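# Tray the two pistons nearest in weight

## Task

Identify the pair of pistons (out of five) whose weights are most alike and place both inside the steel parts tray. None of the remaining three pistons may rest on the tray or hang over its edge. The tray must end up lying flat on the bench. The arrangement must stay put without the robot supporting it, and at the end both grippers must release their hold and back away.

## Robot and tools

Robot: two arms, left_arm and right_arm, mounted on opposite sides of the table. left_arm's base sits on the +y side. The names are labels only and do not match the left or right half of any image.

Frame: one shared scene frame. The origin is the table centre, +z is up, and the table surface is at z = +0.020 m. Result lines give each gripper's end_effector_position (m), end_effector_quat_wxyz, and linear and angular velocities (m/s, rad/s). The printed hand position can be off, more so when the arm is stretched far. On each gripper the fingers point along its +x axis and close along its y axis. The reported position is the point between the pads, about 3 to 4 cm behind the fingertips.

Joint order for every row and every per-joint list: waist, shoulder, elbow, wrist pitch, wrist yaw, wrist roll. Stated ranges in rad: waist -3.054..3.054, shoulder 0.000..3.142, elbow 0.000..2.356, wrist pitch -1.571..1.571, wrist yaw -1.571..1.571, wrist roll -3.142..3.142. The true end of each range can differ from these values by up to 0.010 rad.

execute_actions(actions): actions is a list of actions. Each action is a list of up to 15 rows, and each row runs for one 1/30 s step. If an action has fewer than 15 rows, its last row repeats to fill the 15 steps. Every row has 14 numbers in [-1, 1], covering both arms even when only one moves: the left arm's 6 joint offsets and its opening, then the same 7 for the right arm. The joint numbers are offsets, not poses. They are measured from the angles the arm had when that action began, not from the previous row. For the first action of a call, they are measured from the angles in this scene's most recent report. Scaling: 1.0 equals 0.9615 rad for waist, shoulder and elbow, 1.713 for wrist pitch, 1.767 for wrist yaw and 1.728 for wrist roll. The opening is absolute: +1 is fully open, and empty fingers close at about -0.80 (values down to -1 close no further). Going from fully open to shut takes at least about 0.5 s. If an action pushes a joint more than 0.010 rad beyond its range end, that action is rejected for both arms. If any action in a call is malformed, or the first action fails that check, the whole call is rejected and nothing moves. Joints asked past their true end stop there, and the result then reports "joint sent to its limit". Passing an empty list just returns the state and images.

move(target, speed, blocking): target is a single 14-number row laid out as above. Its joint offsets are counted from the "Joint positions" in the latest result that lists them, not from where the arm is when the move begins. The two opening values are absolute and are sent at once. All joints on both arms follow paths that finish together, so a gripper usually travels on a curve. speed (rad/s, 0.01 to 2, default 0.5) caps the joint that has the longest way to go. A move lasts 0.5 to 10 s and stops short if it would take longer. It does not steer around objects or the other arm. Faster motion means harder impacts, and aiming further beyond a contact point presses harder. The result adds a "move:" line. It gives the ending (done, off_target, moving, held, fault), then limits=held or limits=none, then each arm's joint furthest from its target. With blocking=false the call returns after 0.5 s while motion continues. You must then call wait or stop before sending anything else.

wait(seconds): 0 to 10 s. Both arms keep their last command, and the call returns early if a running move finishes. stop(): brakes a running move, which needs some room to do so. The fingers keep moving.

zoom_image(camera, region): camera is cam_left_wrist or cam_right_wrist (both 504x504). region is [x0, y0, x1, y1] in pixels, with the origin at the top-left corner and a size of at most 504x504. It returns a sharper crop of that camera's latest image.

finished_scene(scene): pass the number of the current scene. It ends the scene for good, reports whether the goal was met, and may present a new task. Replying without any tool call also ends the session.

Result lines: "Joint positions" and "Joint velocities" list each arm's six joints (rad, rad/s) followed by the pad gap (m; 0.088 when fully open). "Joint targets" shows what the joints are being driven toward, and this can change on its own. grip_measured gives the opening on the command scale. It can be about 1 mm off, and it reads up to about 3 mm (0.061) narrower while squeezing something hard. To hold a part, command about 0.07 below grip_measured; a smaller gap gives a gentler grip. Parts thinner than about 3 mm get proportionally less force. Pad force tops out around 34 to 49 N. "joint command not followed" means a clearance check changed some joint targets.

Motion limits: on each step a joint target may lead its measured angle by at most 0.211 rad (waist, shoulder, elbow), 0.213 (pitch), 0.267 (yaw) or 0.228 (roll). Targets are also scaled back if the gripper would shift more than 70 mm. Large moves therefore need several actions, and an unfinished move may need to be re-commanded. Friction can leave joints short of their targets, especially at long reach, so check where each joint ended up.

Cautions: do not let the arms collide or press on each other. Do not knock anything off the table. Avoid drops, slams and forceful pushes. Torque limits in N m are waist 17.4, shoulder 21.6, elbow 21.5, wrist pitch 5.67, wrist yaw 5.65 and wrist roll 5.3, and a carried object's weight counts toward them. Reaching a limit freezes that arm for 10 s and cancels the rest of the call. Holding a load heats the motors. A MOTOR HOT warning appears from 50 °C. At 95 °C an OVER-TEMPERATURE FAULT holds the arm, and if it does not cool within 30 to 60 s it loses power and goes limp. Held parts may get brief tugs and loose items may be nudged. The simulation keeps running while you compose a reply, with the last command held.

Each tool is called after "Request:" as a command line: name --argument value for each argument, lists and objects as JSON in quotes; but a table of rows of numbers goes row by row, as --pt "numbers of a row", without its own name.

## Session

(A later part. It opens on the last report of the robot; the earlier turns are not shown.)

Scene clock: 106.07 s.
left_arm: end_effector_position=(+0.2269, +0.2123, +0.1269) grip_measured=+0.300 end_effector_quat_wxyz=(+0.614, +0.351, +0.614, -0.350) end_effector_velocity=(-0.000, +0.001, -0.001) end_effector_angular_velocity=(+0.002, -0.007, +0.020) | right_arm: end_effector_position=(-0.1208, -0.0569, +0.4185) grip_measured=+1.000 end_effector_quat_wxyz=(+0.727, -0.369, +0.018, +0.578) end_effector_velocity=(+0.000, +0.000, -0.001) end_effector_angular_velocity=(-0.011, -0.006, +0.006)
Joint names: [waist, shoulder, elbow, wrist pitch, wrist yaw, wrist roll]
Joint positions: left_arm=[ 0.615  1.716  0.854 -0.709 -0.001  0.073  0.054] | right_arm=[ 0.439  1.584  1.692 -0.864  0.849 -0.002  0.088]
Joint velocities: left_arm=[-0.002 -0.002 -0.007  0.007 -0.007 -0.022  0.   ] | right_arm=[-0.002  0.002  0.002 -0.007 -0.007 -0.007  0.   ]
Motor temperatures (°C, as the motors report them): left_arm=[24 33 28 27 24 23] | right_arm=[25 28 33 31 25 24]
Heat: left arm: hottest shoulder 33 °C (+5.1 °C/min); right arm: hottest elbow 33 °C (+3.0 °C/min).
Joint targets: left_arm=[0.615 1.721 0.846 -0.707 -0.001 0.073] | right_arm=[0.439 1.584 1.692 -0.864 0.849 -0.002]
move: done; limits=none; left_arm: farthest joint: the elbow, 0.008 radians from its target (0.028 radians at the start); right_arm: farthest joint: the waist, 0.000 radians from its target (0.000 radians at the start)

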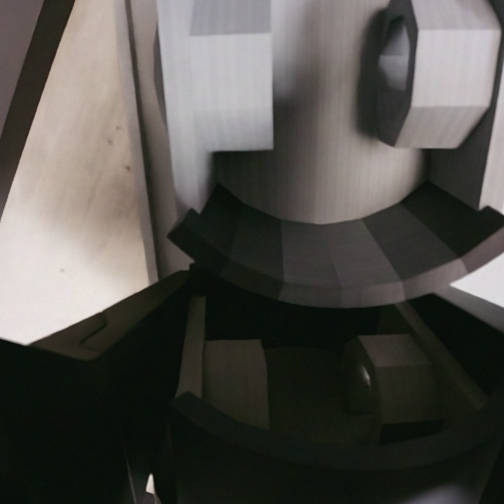

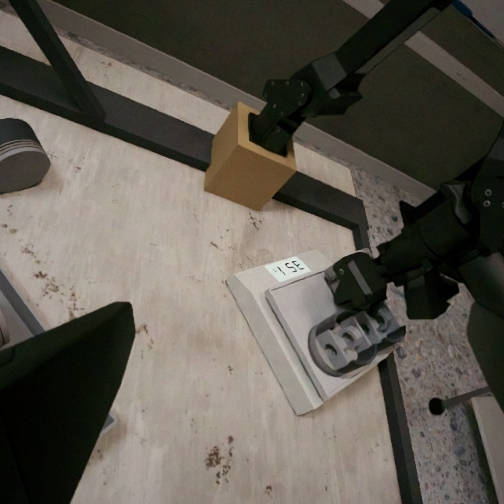

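Request:
execute_actions --actions '[[[0,0.006,0,0,0,0,0.19,0,0,0,0,0,0,1],[0,0.008,0,0,0,0,0.19,0,0,0,0,0,0,1],[0,0.01,0,0,0,0,0.19,0,0,0,0,0,0,1],[0,0.012,0,0,0,0,0.19,0,0,0,0,0,0,1],[0,0.013,0,0,0,0,0.19,0,0,0,0,0,0,1],[0,0.013,0,0,0,0,0.19,0,0,0,0,0,0,1],[0,0.013,0,0,0,0,0.19,0,0,0,0,0,0,1],[0,0.013,0,0,0,0,0.19,0,0,0,0,0,0,1],[0,0.013,0,0,0,0,0.5,0,0,0,0,0,0,1]]]'

Request:
wait --seconds 1

Request:
zoom_image --camera "cam_right_wrist" --region '[250, 240, 330, 300]'

Scene clock: 107.23 s.
left_arm: end_effector_position=(+0.2265, +0.2128, +0.1256) grip_measured=+0.460 end_effector_quat_wxyz=(+0.612, +0.352, +0.616, -0.350) end_effector_velocity=(-0.001, +0.002, +0.000) end_effector_angular_velocity=(+0.010, -0.002, +0.019) | right_arm: end_effector_position=(-0.1208, -0.0569, +0.4185) grip_measured=+1.000 end_effector_quat_wxyz=(+0.727, -0.369, +0.018, +0.578) end_effector_velocity=(+0.001, -0.001, -0.001) end_effector_angular_velocity=(-0.011, -0.006, +0.006)
Joint names: [waist, shoulder, elbow, wrist pitch, wrist yaw, wrist roll]
Joint positions: left_arm=[ 0.615  1.721  0.854 -0.709 -0.001  0.073  0.062] | right_arm=[ 0.439  1.584  1.692 -0.864  0.849 -0.002  0.088]
Joint velocities: left_arm=[-0.002 -0.002 -0.002 -0.007 -0.007 -0.022  0.017] | right_arm=[-0.002 -0.002 -0.002 -0.007 -0.007 -0.007  0.   ]
Motor temperatures (°C, as the motors report them): left_arm=[24 33 28 27 24 23] | right_arm=[25 28 33 31 25 24]
Heat: left arm: hottest shoulder 33 °C (+5.1 °C/min); right arm: hottest elbow 33 °C (+3.0 °C/min).
Joint targets: left_arm=[0.615 1.729 0.854 -0.709 -0.001 0.073] | right_arm=[0.439 1.584 1.692 -0.864 0.849 -0.002]

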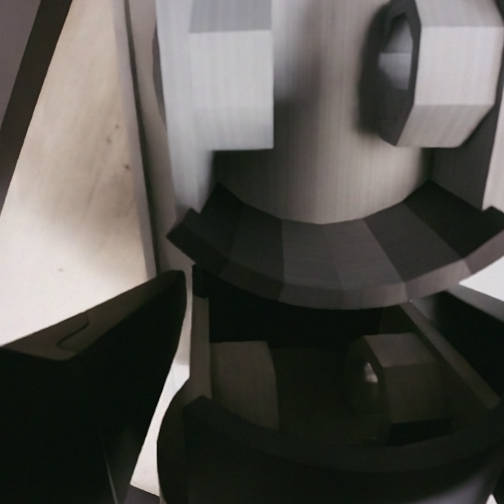

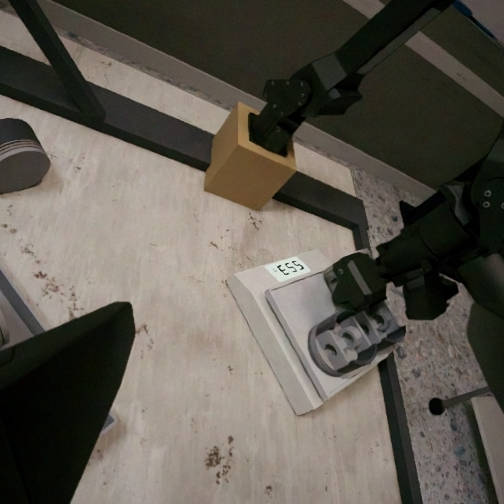

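Scene clock: 108.23 s.
left_arm: end_effector_position=(+0.2265, +0.2128, +0.1256) grip_measured=+0.497 end_effector_quat_wxyz=(+0.612, +0.352, +0.616, -0.350) end_effector_velocity=(-0.003, +0.004, +0.001) end_effector_angular_velocity=(+0.018, +0.004, +0.015) | right_arm: end_effector_position=(-0.1208, -0.0569, +0.4185) grip_measured=+1.000 end_effector_quat_wxyz=(+0.727, -0.369, +0.018, +0.578) end_effector_velocity=(+0.003, -0.001, -0.000) end_effector_angular_velocity=(-0.005, -0.014, -0.004)
Joint names: [waist, shoulder, elbow, wrist pitch, wrist yaw, wrist roll]
Joint positions: left_arm=[ 0.615  1.721  0.854 -0.709 -0.001  0.073  0.063] | right_arm=[ 0.439  1.584  1.692 -0.864  0.849 -0.002  0.088]
Joint velocities: left_arm=[-0.007 -0.007 -0.002 -0.022 -0.007 -0.022  0.   ] | right_arm=[-0.002 -0.002 -0.002 -0.007  0.007 -0.007  0.   ]
Motor temperatures (°C, as the motors report them): left_arm=[24 32 28 27 24 23] | right_arm=[25 28 33 31 25 24]
Heat: left arm: hottest shoulder 32 °C (+4.0 °C/min); right arm: hottest elbow 33 °C (+3.0 °C/min).
Joint targets: left_arm=[0.615 1.729 0.854 -0.709 -0.001 0.073] | right_arm=[0.439 1.584 1.692 -0.864 0.849 -0.002]
wait: 1.00 s; at rest by 0.30 s

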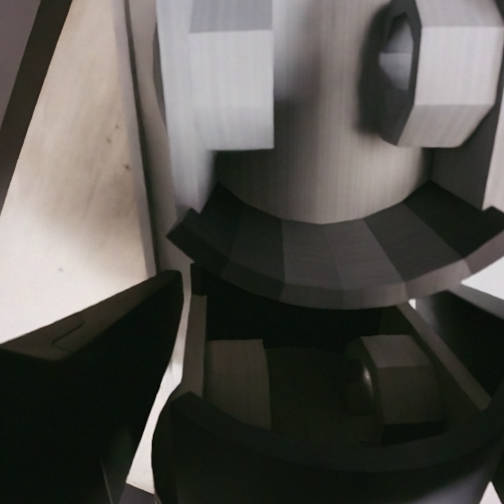

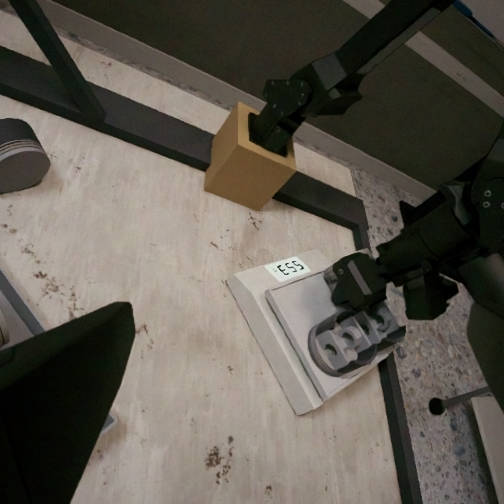

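Region (250, 240, 330, 300) of cam_right_wrist's 504x504 image, scaled by 6.300, with more detail than that image has; it fills the top 378 rows of this view, and the rest is white.

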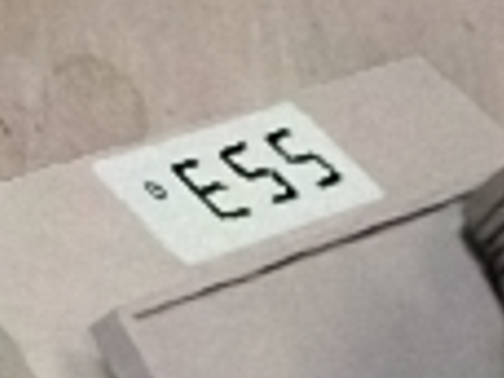

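Request:
move --target '[0,-0.1483,0.182,-0.1724,0,0,0.5,0,0,0,0,0,0,1]' --speed 0.6

Scene clock: 110.07 s.
left_arm: end_effector_position=(+0.2266, +0.2127, +0.1950) grip_measured=+0.497 end_effector_quat_wxyz=(+0.614, +0.351, +0.614, -0.350) end_effector_velocity=(+0.000, +0.003, -0.001) end_effector_angular_velocity=(+0.014, +0.001, -0.005) | right_arm: end_effector_position=(-0.1208, -0.0569, +0.4185) grip_measured=+1.000 end_effector_quat_wxyz=(+0.727, -0.369, +0.018, +0.578) end_effector_velocity=(+0.003, -0.001, +0.001) end_effector_angular_velocity=(-0.006, -0.024, +0.002)
Joint names: [waist, shoulder, elbow, wrist pitch, wrist yaw, wrist roll]
Joint positions: left_arm=[ 0.615  1.586  1.016 -1.001 -0.001  0.073  0.063] | right_arm=[ 0.439  1.584  1.692 -0.864  0.849 -0.002  0.088]
Joint velocities: left_arm=[ 0.002  0.002 -0.002 -0.007 -0.007  0.007 -0.   ] | right_arm=[-0.002 -0.002  0.002 -0.007  0.007 -0.022  0.   ]
Motor temperatures (°C, as the motors report them): left_arm=[24 32 28 27 24 23] | right_arm=[25 29 33 31 25 24]
Heat: left arm: hottest shoulder 32 °C (+4.1 °C/min); right arm: hottest elbow 33 °C (+3.0 °C/min).
Joint targets: left_arm=[0.615 1.578 1.029 -1.004 -0.001 0.073] | right_arm=[0.439 1.584 1.692 -0.864 0.849 -0.002]
move: off_target (left_arm); limits=none; left_arm: farthest joint: the elbow, 0.013 radians from its target (0.175 radians at the start); right_arm: farthest joint: the waist, 0.000 radians from its target (0.000 radians at the start)

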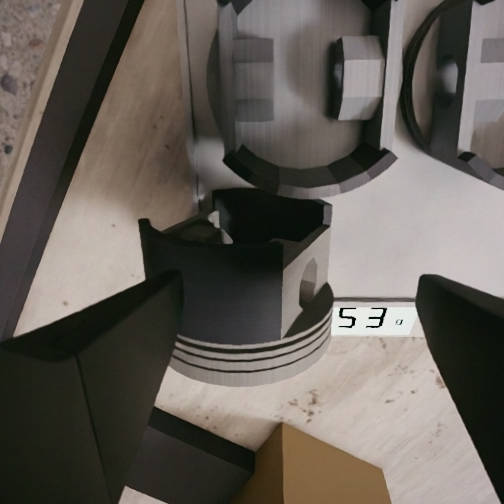

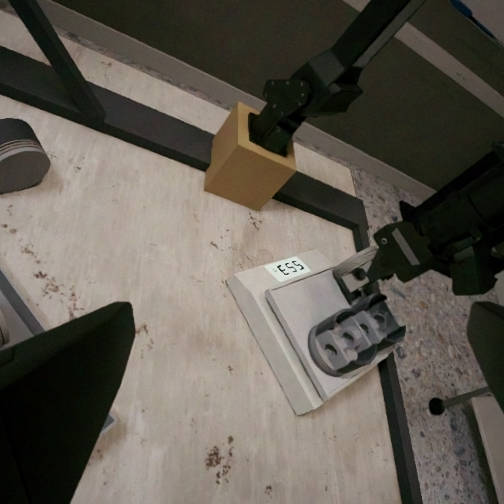

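Request:
wait --seconds 0.5

Scene clock: 111.57 s.
left_arm: end_effector_position=(+0.2265, +0.2128, +0.1950) grip_measured=+0.497 end_effector_quat_wxyz=(+0.614, +0.351, +0.614, -0.350) end_effector_velocity=(-0.003, +0.005, +0.000) end_effector_angular_velocity=(+0.022, +0.007, -0.010) | right_arm: end_effector_position=(-0.1208, -0.0569, +0.4185) grip_measured=+1.000 end_effector_quat_wxyz=(+0.727, -0.369, +0.018, +0.578) end_effector_velocity=(+0.003, -0.001, -0.000) end_effector_angular_velocity=(-0.010, -0.027, +0.002)
Joint names: [waist, shoulder, elbow, wrist pitch, wrist yaw, wrist roll]
Joint positions: left_arm=[ 0.615  1.586  1.016 -1.001 -0.001  0.073  0.063] | right_arm=[ 0.439  1.584  1.692 -0.864  0.849 -0.002  0.088]
Joint velocities: left_arm=[-0.002 -0.002 -0.002 -0.022 -0.007  0.007 -0.   ] | right_arm=[-0.002 -0.002 -0.002 -0.007  0.007 -0.022  0.   ]
Motor temperatures (°C, as the motors report them): left_arm=[24 32 28 27 24 23] | right_arm=[25 29 33 31 25 24]
Heat: left arm: hottest shoulder 32 °C (+4.0 °C/min); right arm: hottest elbow 33 °C (+3.0 °C/min).
Joint targets: left_arm=[0.615 1.579 1.029 -1.004 -0.001 0.073] | right_arm=[0.439 1.584 1.692 -0.864 0.849 -0.002]
wait: 0.50 s; at rest from the start

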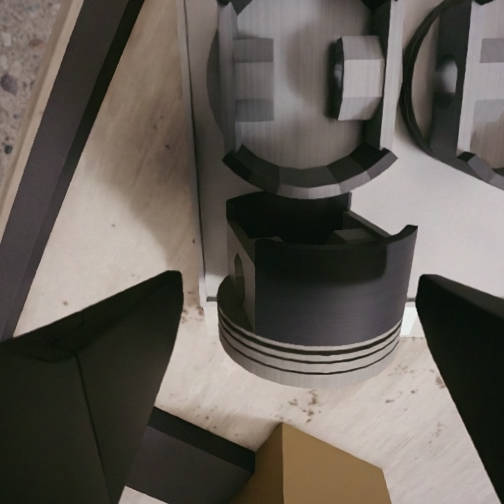

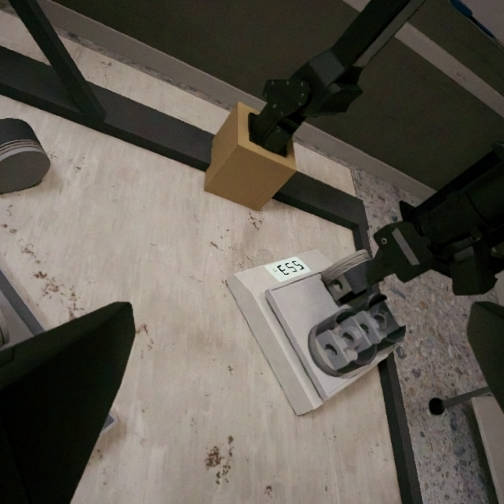

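Request:
move --target '[-0.2808,0.2413,0.2371,0.0076,0,-0.16,0.5,-0.3,-0.713,-0.824,0.095,-0.48,0,1]' --speed 1.0

Scene clock: 113.60 s.
left_arm: end_effector_position=(+0.1836, +0.1259, +0.1857) grip_measured=+0.497 end_effector_quat_wxyz=(+0.616, +0.349, +0.614, -0.349) end_effector_velocity=(-0.001, +0.005, +0.000) end_effector_angular_velocity=(+0.023, +0.000, -0.010) | right_arm: end_effector_position=(-0.0783, -0.1793, +0.3124) grip_measured=+1.000 end_effector_quat_wxyz=(+0.546, -0.279, +0.196, +0.765) end_effector_velocity=(-0.002, -0.002, -0.003) end_effector_angular_velocity=(-0.018, +0.015, +0.010)
Joint names: [waist, shoulder, elbow, wrist pitch, wrist yaw, wrist roll]
Joint positions: left_arm=[ 0.348  1.809  1.232 -0.991 -0.001 -0.2    0.063] | right_arm=[ 0.154  0.905  0.912 -0.703  0.005 -0.002  0.088]
Joint velocities: left_arm=[-0.002 -0.002 -0.002 -0.022 -0.007  0.007  0.   ] | right_arm=[-0.002  0.002 -0.002 -0.007 -0.022  0.007  0.   ]
Motor temperatures (°C, as the motors report them): left_arm=[24 32 28 27 24 23] | right_arm=[25 29 33 31 25 24]
Heat: left arm: hottest shoulder 32 °C (+4.0 °C/min); right arm: hottest elbow 33 °C (+3.0 °C/min).
Joint targets: left_arm=[0.345 1.818 1.244 -0.988 -0.001 -0.203] | right_arm=[0.151 0.898 0.899 -0.701 0.001 -0.002]
move: off_target (left_arm, right_arm); limits=none; left_arm: farthest joint: the elbow, 0.012 radians from its target (0.228 radians at the start); right_arm: farthest joint: the elbow, 0.012 radians from its target (0.792 radians at the start)

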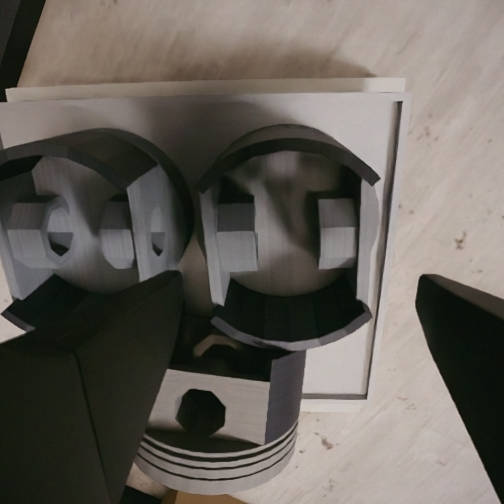

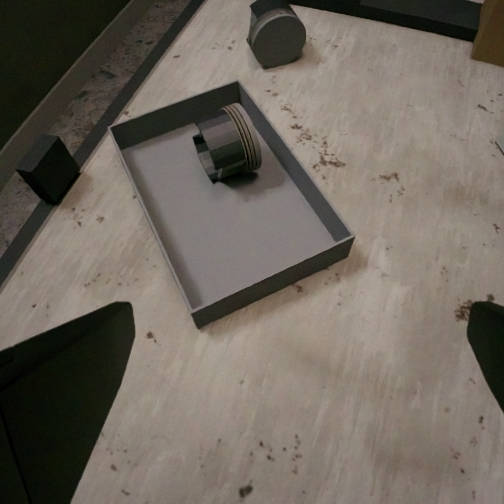

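Request:
move --target '[0.0097,0.075,-0.106,0.0917,0,0,0.47,0,0,0,0,0,0,1]' --speed 0.3

Scene clock: 115.20 s.
left_arm: end_effector_position=(+0.1858, +0.1259, +0.1457) grip_measured=+0.473 end_effector_quat_wxyz=(+0.617, +0.347, +0.615, -0.347) end_effector_velocity=(-0.005, +0.002, -0.001) end_effector_angular_velocity=(+0.009, +0.011, +0.015) | right_arm: end_effector_position=(-0.0782, -0.1793, +0.3125) grip_measured=+1.000 end_effector_quat_wxyz=(+0.546, -0.279, +0.196, +0.765) end_effector_velocity=(+0.000, -0.002, -0.002) end_effector_angular_velocity=(-0.003, -0.014, +0.017)
Joint names: [waist, shoulder, elbow, wrist pitch, wrist yaw, wrist roll]
Joint positions: left_arm=[ 0.354  1.873  1.142 -0.837 -0.001 -0.2    0.062] | right_arm=[ 0.154  0.904  0.912 -0.703  0.005 -0.002  0.088]
Joint velocities: left_arm=[-0.007 -0.002 -0.007 -0.007  0.007 -0.022 -0.   ] | right_arm=[-0.002 -0.002 -0.002 -0.007 -0.007 -0.022  0.   ]
Motor temperatures (°C, as the motors report them): left_arm=[24 32 28 27 24 23] | right_arm=[25 29 33 31 25 24]
Heat: left arm: hottest shoulder 32 °C (+4.0 °C/min); right arm: hottest elbow 33 °C (+3.0 °C/min).
Joint targets: left_arm=[0.357 1.882 1.130 -0.834 -0.001 -0.200] | right_arm=[0.154 0.905 0.912 -0.703 0.006 -0.002]
move: off_target (left_arm); limits=none; left_arm: farthest joint: the elbow, 0.012 radians from its target (0.102 radians at the start); right_arm: farthest joint: the shoulder, 0.001 radians from its target (0.001 radians at the start)

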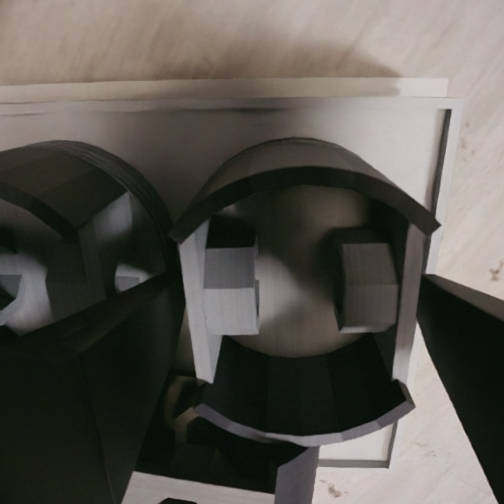

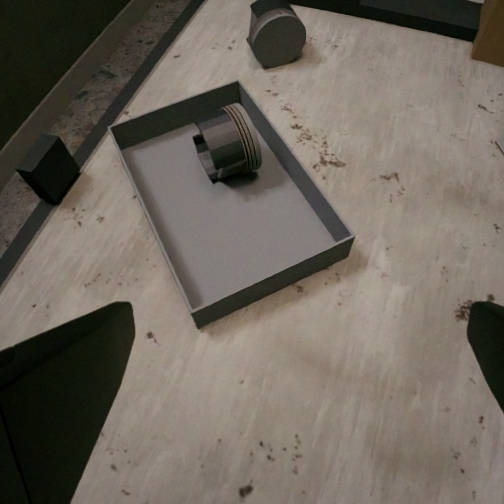

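Request:
execute_actions --actions '[[[0,0,0,0,0,0,0.42,0,0,0,0,0,0,1],[0,0,0,0,0,0,0.39,0,0,0,0,0,0,1],[0,0,0,0,0,0,0.36,0,0,0,0,0,0,1],[0,0,0,0,0,0,0.33,0,0,0,0,0,0,1],[0,0,0,0,0,0,0.3,0,0,0,0,0,0,1],[0,0,0,0,0,0,0.27,0,0,0,0,0,0,1],[0,0,0,0,0,0,0.23,0,0,0,0,0,0,1],[0,0,0,0,0,0,0.19,0,0,0,0,0,0,1]]]'

Request:
move --target '[0,-0.0426,0.065,-0.0474,0,0,0.19,0,0,0,0,0,0,1]' --speed 0.4

Scene clock: 116.57 s.
left_arm: end_effector_position=(+0.1860, +0.1261, +0.1457) grip_measured=+0.280 end_effector_quat_wxyz=(+0.617, +0.347, +0.615, -0.347) end_effector_velocity=(+0.000, +0.001, -0.001) end_effector_angular_velocity=(+0.000, -0.008, +0.005) | right_arm: end_effector_position=(-0.0782, -0.1793, +0.3125) grip_measured=+1.000 end_effector_quat_wxyz=(+0.546, -0.279, +0.196, +0.765) end_effector_velocity=(-0.003, -0.003, -0.002) end_effector_angular_velocity=(-0.010, +0.006, +0.024)
Joint names: [waist, shoulder, elbow, wrist pitch, wrist yaw, wrist roll]
Joint positions: left_arm=[ 0.355  1.873  1.141 -0.837 -0.002 -0.2    0.053] | right_arm=[ 0.154  0.904  0.912 -0.703  0.005 -0.002  0.088]
Joint velocities: left_arm=[-0.002 -0.002 -0.007  0.007 -0.007 -0.007 -0.   ] | right_arm=[ 0.002 -0.002 -0.002 -0.007 -0.022 -0.007  0.   ]
Motor temperatures (°C, as the motors report them): left_arm=[24 32 28 27 24 23] | right_arm=[25 28 33 31 25 24]
Heat: left arm: hottest shoulder 32 °C (+4.0 °C/min); right arm: hottest elbow 33 °C (+2.0 °C/min).
Joint targets: left_arm=[0.355 1.873 1.142 -0.837 -0.001 -0.200] | right_arm=[0.154 0.904 0.912 -0.703 0.005 -0.002]

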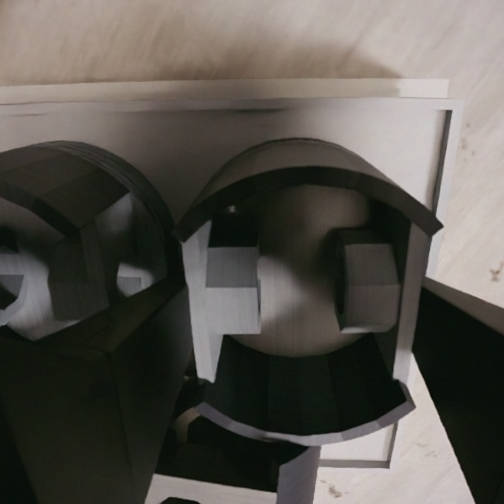

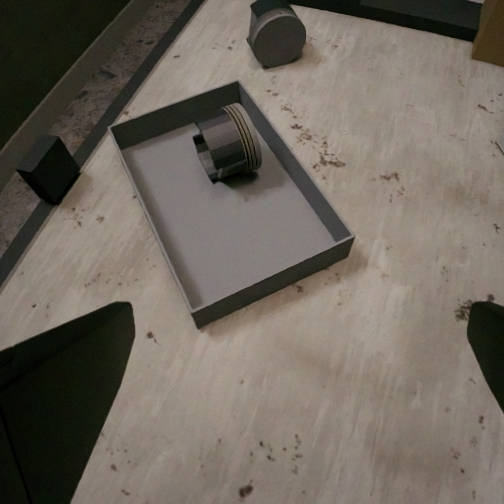

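Scene clock: 117.47 s.
left_arm: end_effector_position=(+0.1864, +0.1252, +0.1651) grip_measured=+0.280 end_effector_quat_wxyz=(+0.617, +0.347, +0.615, -0.347) end_effector_velocity=(-0.001, +0.005, +0.002) end_effector_angular_velocity=(+0.019, -0.001, +0.005) | right_arm: end_effector_position=(-0.0782, -0.1793, +0.3125) grip_measured=+1.000 end_effector_quat_wxyz=(+0.546, -0.279, +0.196, +0.765) end_effector_velocity=(+0.000, -0.002, -0.002) end_effector_angular_velocity=(-0.003, -0.014, +0.017)
Joint names: [waist, shoulder, elbow, wrist pitch, wrist yaw, wrist roll]
Joint positions: left_arm=[ 0.355  1.844  1.189 -0.914 -0.002 -0.2    0.053] | right_arm=[ 0.154  0.904  0.912 -0.703  0.005 -0.002  0.088]
Joint velocities: left_arm=[-0.002 -0.007 -0.002 -0.022 -0.007 -0.007 -0.   ] | right_arm=[-0.002 -0.002 -0.002 -0.007 -0.007 -0.022  0.   ]
Motor temperatures (°C, as the motors report them): left_arm=[24 32 28 27 24 23] | right_arm=[25 28 33 31 25 24]
Heat: left arm: hottest shoulder 32 °C (+4.0 °C/min); right arm: hottest elbow 33 °C (+2.0 °C/min).
Joint targets: left_arm=[0.355 1.832 1.204 -0.918 -0.002 -0.200] | right_arm=[0.154 0.904 0.912 -0.703 0.005 -0.002]
move: off_target (left_arm); limits=none; left_arm: farthest joint: the elbow, 0.014 radians from its target (0.062 radians at the start); right_arm: farthest joint: the waist, 0.000 radians from its target (0.000 radians at the start)

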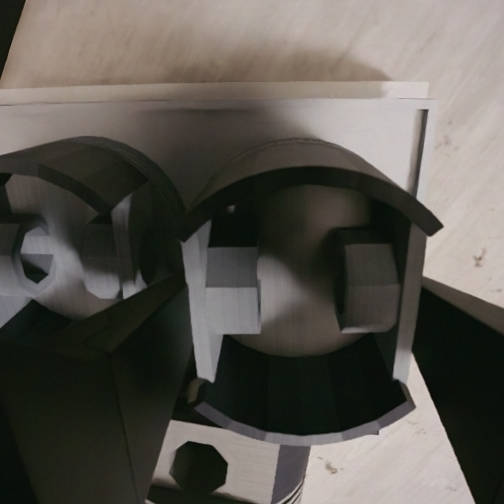

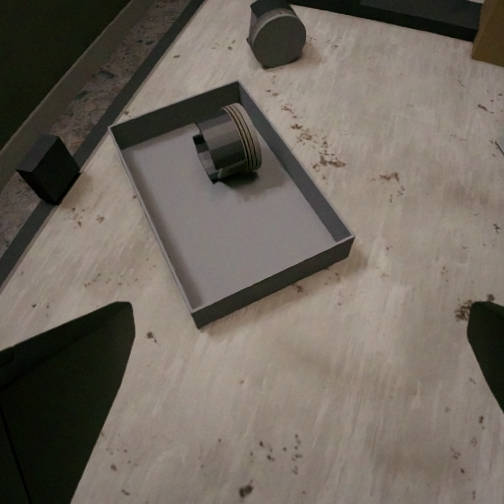

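Request:
move --target '[-0.8985,0.671,0.951,-0.154,0,0.2546,0.19,0,-0.3,-0.3,0.05,0,0,1]' --speed 0.8

Scene clock: 119.67 s.
left_arm: end_effector_position=(-0.1596, +0.0132, +0.1349) grip_measured=+0.280 end_effector_quat_wxyz=(+0.281, +0.649, +0.281, -0.649) end_effector_velocity=(+0.005, +0.004, -0.002) end_effector_angular_velocity=(+0.012, -0.032, +0.020) | right_arm: end_effector_position=(-0.0651, -0.2170, +0.2762) grip_measured=+1.000 end_effector_quat_wxyz=(+0.555, -0.244, +0.171, +0.777) end_effector_velocity=(-0.000, -0.001, -0.003) end_effector_angular_velocity=(-0.011, -0.006, +0.008)
Joint names: [waist, shoulder, elbow, wrist pitch, wrist yaw, wrist roll]
Joint positions: left_arm=[-0.508  2.483  2.086 -1.174 -0.     0.236  0.053] | right_arm=[ 0.154  0.621  0.635 -0.618  0.005 -0.002  0.088]
Joint velocities: left_arm=[-0.002  0.002 -0.002 -0.022 -0.022 -0.022 -0.   ] | right_arm=[-0.002  0.002 -0.002 -0.007 -0.007 -0.007  0.   ]
Motor temperatures (°C, as the motors report them): left_arm=[24 33 28 27 24 23] | right_arm=[25 28 33 31 25 24]
Heat: left arm: hottest shoulder 33 °C (+5.0 °C/min); right arm: hottest elbow 33 °C (+2.0 °C/min).
Joint targets: left_arm=[-0.509 2.490 2.104 -1.177 -0.002 0.240] | right_arm=[0.154 0.616 0.623 -0.617 0.005 -0.002]
move: off_target (left_arm, right_arm); limits=none; left_arm: farthest joint: the elbow, 0.017 radians from its target (0.914 radians at the start); right_arm: farthest joint: the elbow, 0.011 radians from its target (0.288 radians at the start)

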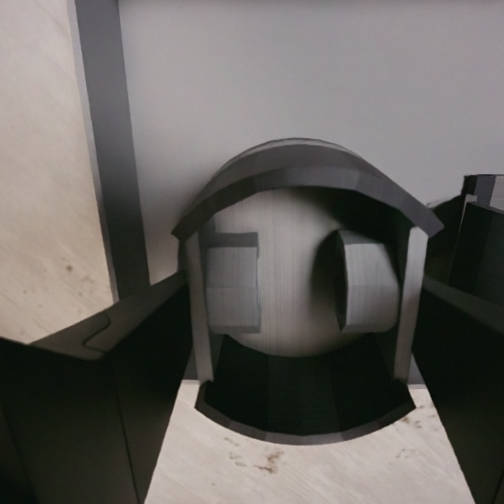

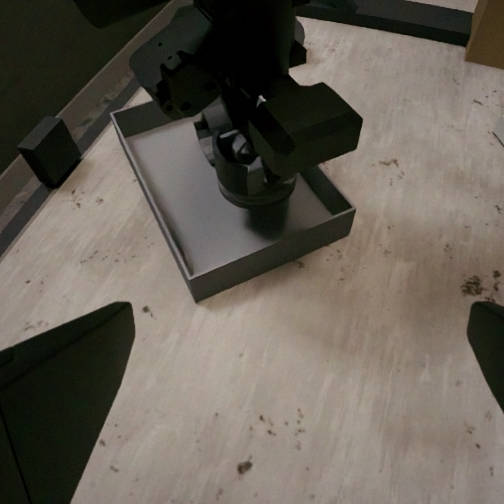

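Request:
move --target '[0,0.056,-0.0956,0.0793,0,0,0.19,0,0,0,0,0,0,1]' --speed 0.2

Scene clock: 121.27 s.
left_arm: end_effector_position=(-0.1600, +0.0124, +0.0928) grip_measured=+0.280 end_effector_quat_wxyz=(+0.281, +0.648, +0.280, -0.650) end_effector_velocity=(+0.004, +0.002, -0.001) end_effector_angular_velocity=(+0.007, -0.012, +0.024) | right_arm: end_effector_position=(-0.0651, -0.2170, +0.2762) grip_measured=+1.000 end_effector_quat_wxyz=(+0.555, -0.244, +0.171, +0.777) end_effector_velocity=(+0.001, -0.001, +0.001) end_effector_angular_velocity=(+0.003, -0.001, +0.003)
Joint names: [waist, shoulder, elbow, wrist pitch, wrist yaw, wrist roll]
Joint positions: left_arm=[-0.508  2.531  2.004 -1.041 -0.     0.237  0.053] | right_arm=[ 0.154  0.621  0.635 -0.618  0.005 -0.002  0.088]
Joint velocities: left_arm=[ 0.002 -0.002 -0.007 -0.007 -0.007 -0.022 -0.   ] | right_arm=[-0.007 -0.007  0.002 -0.007 -0.007 -0.007  0.   ]
Motor temperatures (°C, as the motors report them): left_arm=[24 33 28 27 24 23] | right_arm=[25 28 33 31 25 24]
Heat: left arm: hottest shoulder 33 °C (+5.1 °C/min); right arm: hottest elbow 33 °C (+2.0 °C/min).
Joint targets: left_arm=[-0.508 2.537 1.994 -1.039 -0.000 0.237] | right_arm=[0.154 0.621 0.635 -0.618 0.005 -0.002]
move: done; limits=none; left_arm: farthest joint: the elbow, 0.010 radians from its target (0.092 radians at the start); right_arm: farthest joint: the waist, 0.000 radians from its target (0.000 radians at the start)

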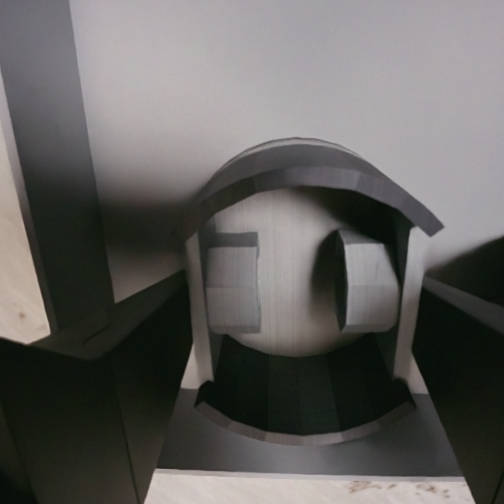

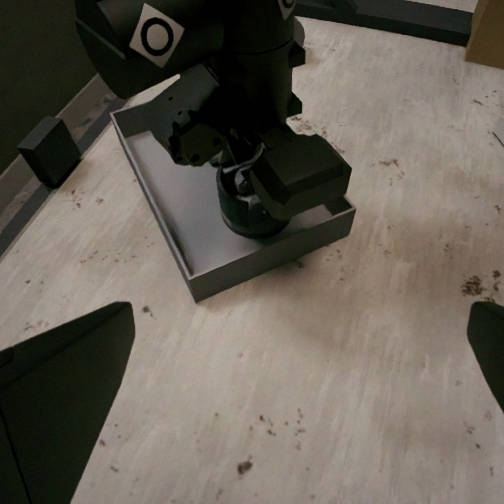

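Request:
execute_actions --actions '[[[0,0.006,0,0,0,0,0.19,0,0,0,0,0,0,1],[0,0.008,0,0,0,0,0.19,0,0,0,0,0,0,1],[0,0.01,0,0,0,0,0.19,0,0,0,0,0,0,1],[0,0.011,0,0,0,0,0.19,0,0,0,0,0,0,1],[0,0.011,0,0,0,0,0.19,0,0,0,0,0,0,1],[0,0.011,0,0,0,0,0.19,0,0,0,0,0,0,1],[0,0.011,0,0,0,0,0.19,0,0,0,0,0,0,1],[0,0.011,0,0,0,0,0.55,0,0,0,0,0,0,1]]]'

Request:
move --target '[0,-0.5,-0.1,-0.22,0,0,0.55,0,0,0,0,0,0,1]' --speed 0.6

Scene clock: 122.37 s.
left_arm: end_effector_position=(-0.1600, +0.0125, +0.0926) grip_measured=+0.515 end_effector_quat_wxyz=(+0.281, +0.648, +0.280, -0.650) end_effector_velocity=(+0.001, +0.002, +0.001) end_effector_angular_velocity=(+0.003, -0.010, +0.005) | right_arm: end_effector_position=(-0.0651, -0.2170, +0.2762) grip_measured=+1.000 end_effector_quat_wxyz=(+0.555, -0.244, +0.171, +0.777) end_effector_velocity=(+0.002, -0.000, +0.000) end_effector_angular_velocity=(-0.003, +0.001, -0.013)
Joint names: [waist, shoulder, elbow, wrist pitch, wrist yaw, wrist roll]
Joint positions: left_arm=[-0.508  2.531  2.004 -1.041 -0.     0.237  0.064] | right_arm=[ 0.154  0.621  0.635 -0.618  0.005 -0.002  0.088]
Joint velocities: left_arm=[-0.002 -0.002 -0.002 -0.007 -0.007 -0.007  0.014] | right_arm=[-0.002 -0.002  0.002 -0.007  0.007  0.007  0.   ]
Motor temperatures (°C, as the motors report them): left_arm=[24 33 28 27 24 23] | right_arm=[25 28 33 31 25 24]
Heat: left arm: hottest shoulder 33 °C (+5.0 °C/min); right arm: hottest elbow 33 °C (+2.0 °C/min).
Joint targets: left_arm=[-0.508 2.541 2.004 -1.041 -0.000 0.237] | right_arm=[0.154 0.621 0.635 -0.618 0.005 -0.002]

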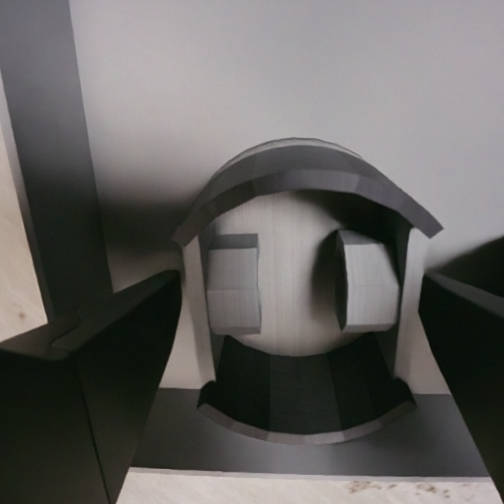

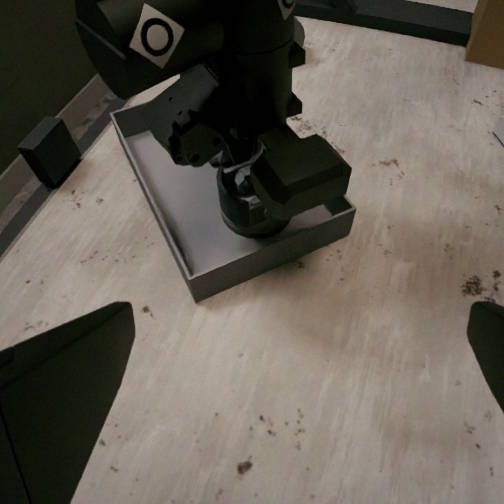

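Scene clock: 123.80 s.
left_arm: end_effector_position=(-0.1201, +0.0825, +0.2718) grip_measured=+0.547 end_effector_quat_wxyz=(+0.285, +0.644, +0.277, -0.654) end_effector_velocity=(-0.000, +0.004, -0.001) end_effector_angular_velocity=(+0.014, +0.000, -0.010) | right_arm: end_effector_position=(-0.0651, -0.2170, +0.2762) grip_measured=+1.000 end_effector_quat_wxyz=(+0.555, -0.244, +0.171, +0.777) end_effector_velocity=(+0.001, +0.001, +0.001) end_effector_angular_velocity=(+0.010, -0.007, -0.004)
Joint names: [waist, shoulder, elbow, wrist pitch, wrist yaw, wrist roll]
Joint positions: left_arm=[-0.508  2.057  1.919 -1.415 -0.     0.237  0.066] | right_arm=[ 0.154  0.621  0.635 -0.618  0.005 -0.002  0.088]
Joint velocities: left_arm=[-0.002 -0.002 -0.007 -0.007  0.007  0.007 -0.   ] | right_arm=[-0.002 -0.002 -0.002  0.007  0.007 -0.007  0.   ]
Motor temperatures (°C, as the motors report them): left_arm=[24 34 28 27 24 23] | right_arm=[25 28 33 31 25 24]
Heat: left arm: hottest shoulder 34 °C (+5.0 °C/min); right arm: hottest elbow 33 °C (+2.0 °C/min).
Joint targets: left_arm=[-0.508 2.051 1.908 -1.418 -0.000 0.237] | right_arm=[0.154 0.621 0.635 -0.618 0.005 -0.002]
move: off_target (left_arm); limits=none; left_arm: farthest joint: the elbow, 0.011 radians from its target (0.096 radians at the start); right_arm: farthest joint: the waist, 0.000 radians from its target (0.000 radians at the start)

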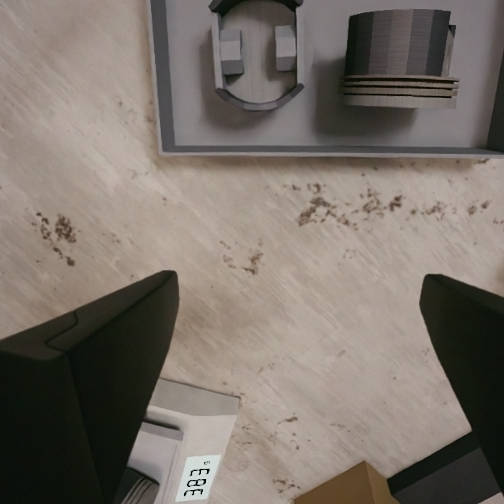

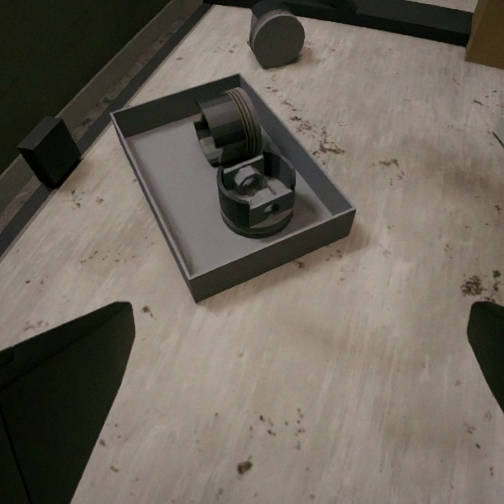

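Request:
finished_scene --scene 1

The scene is finished: the task was done.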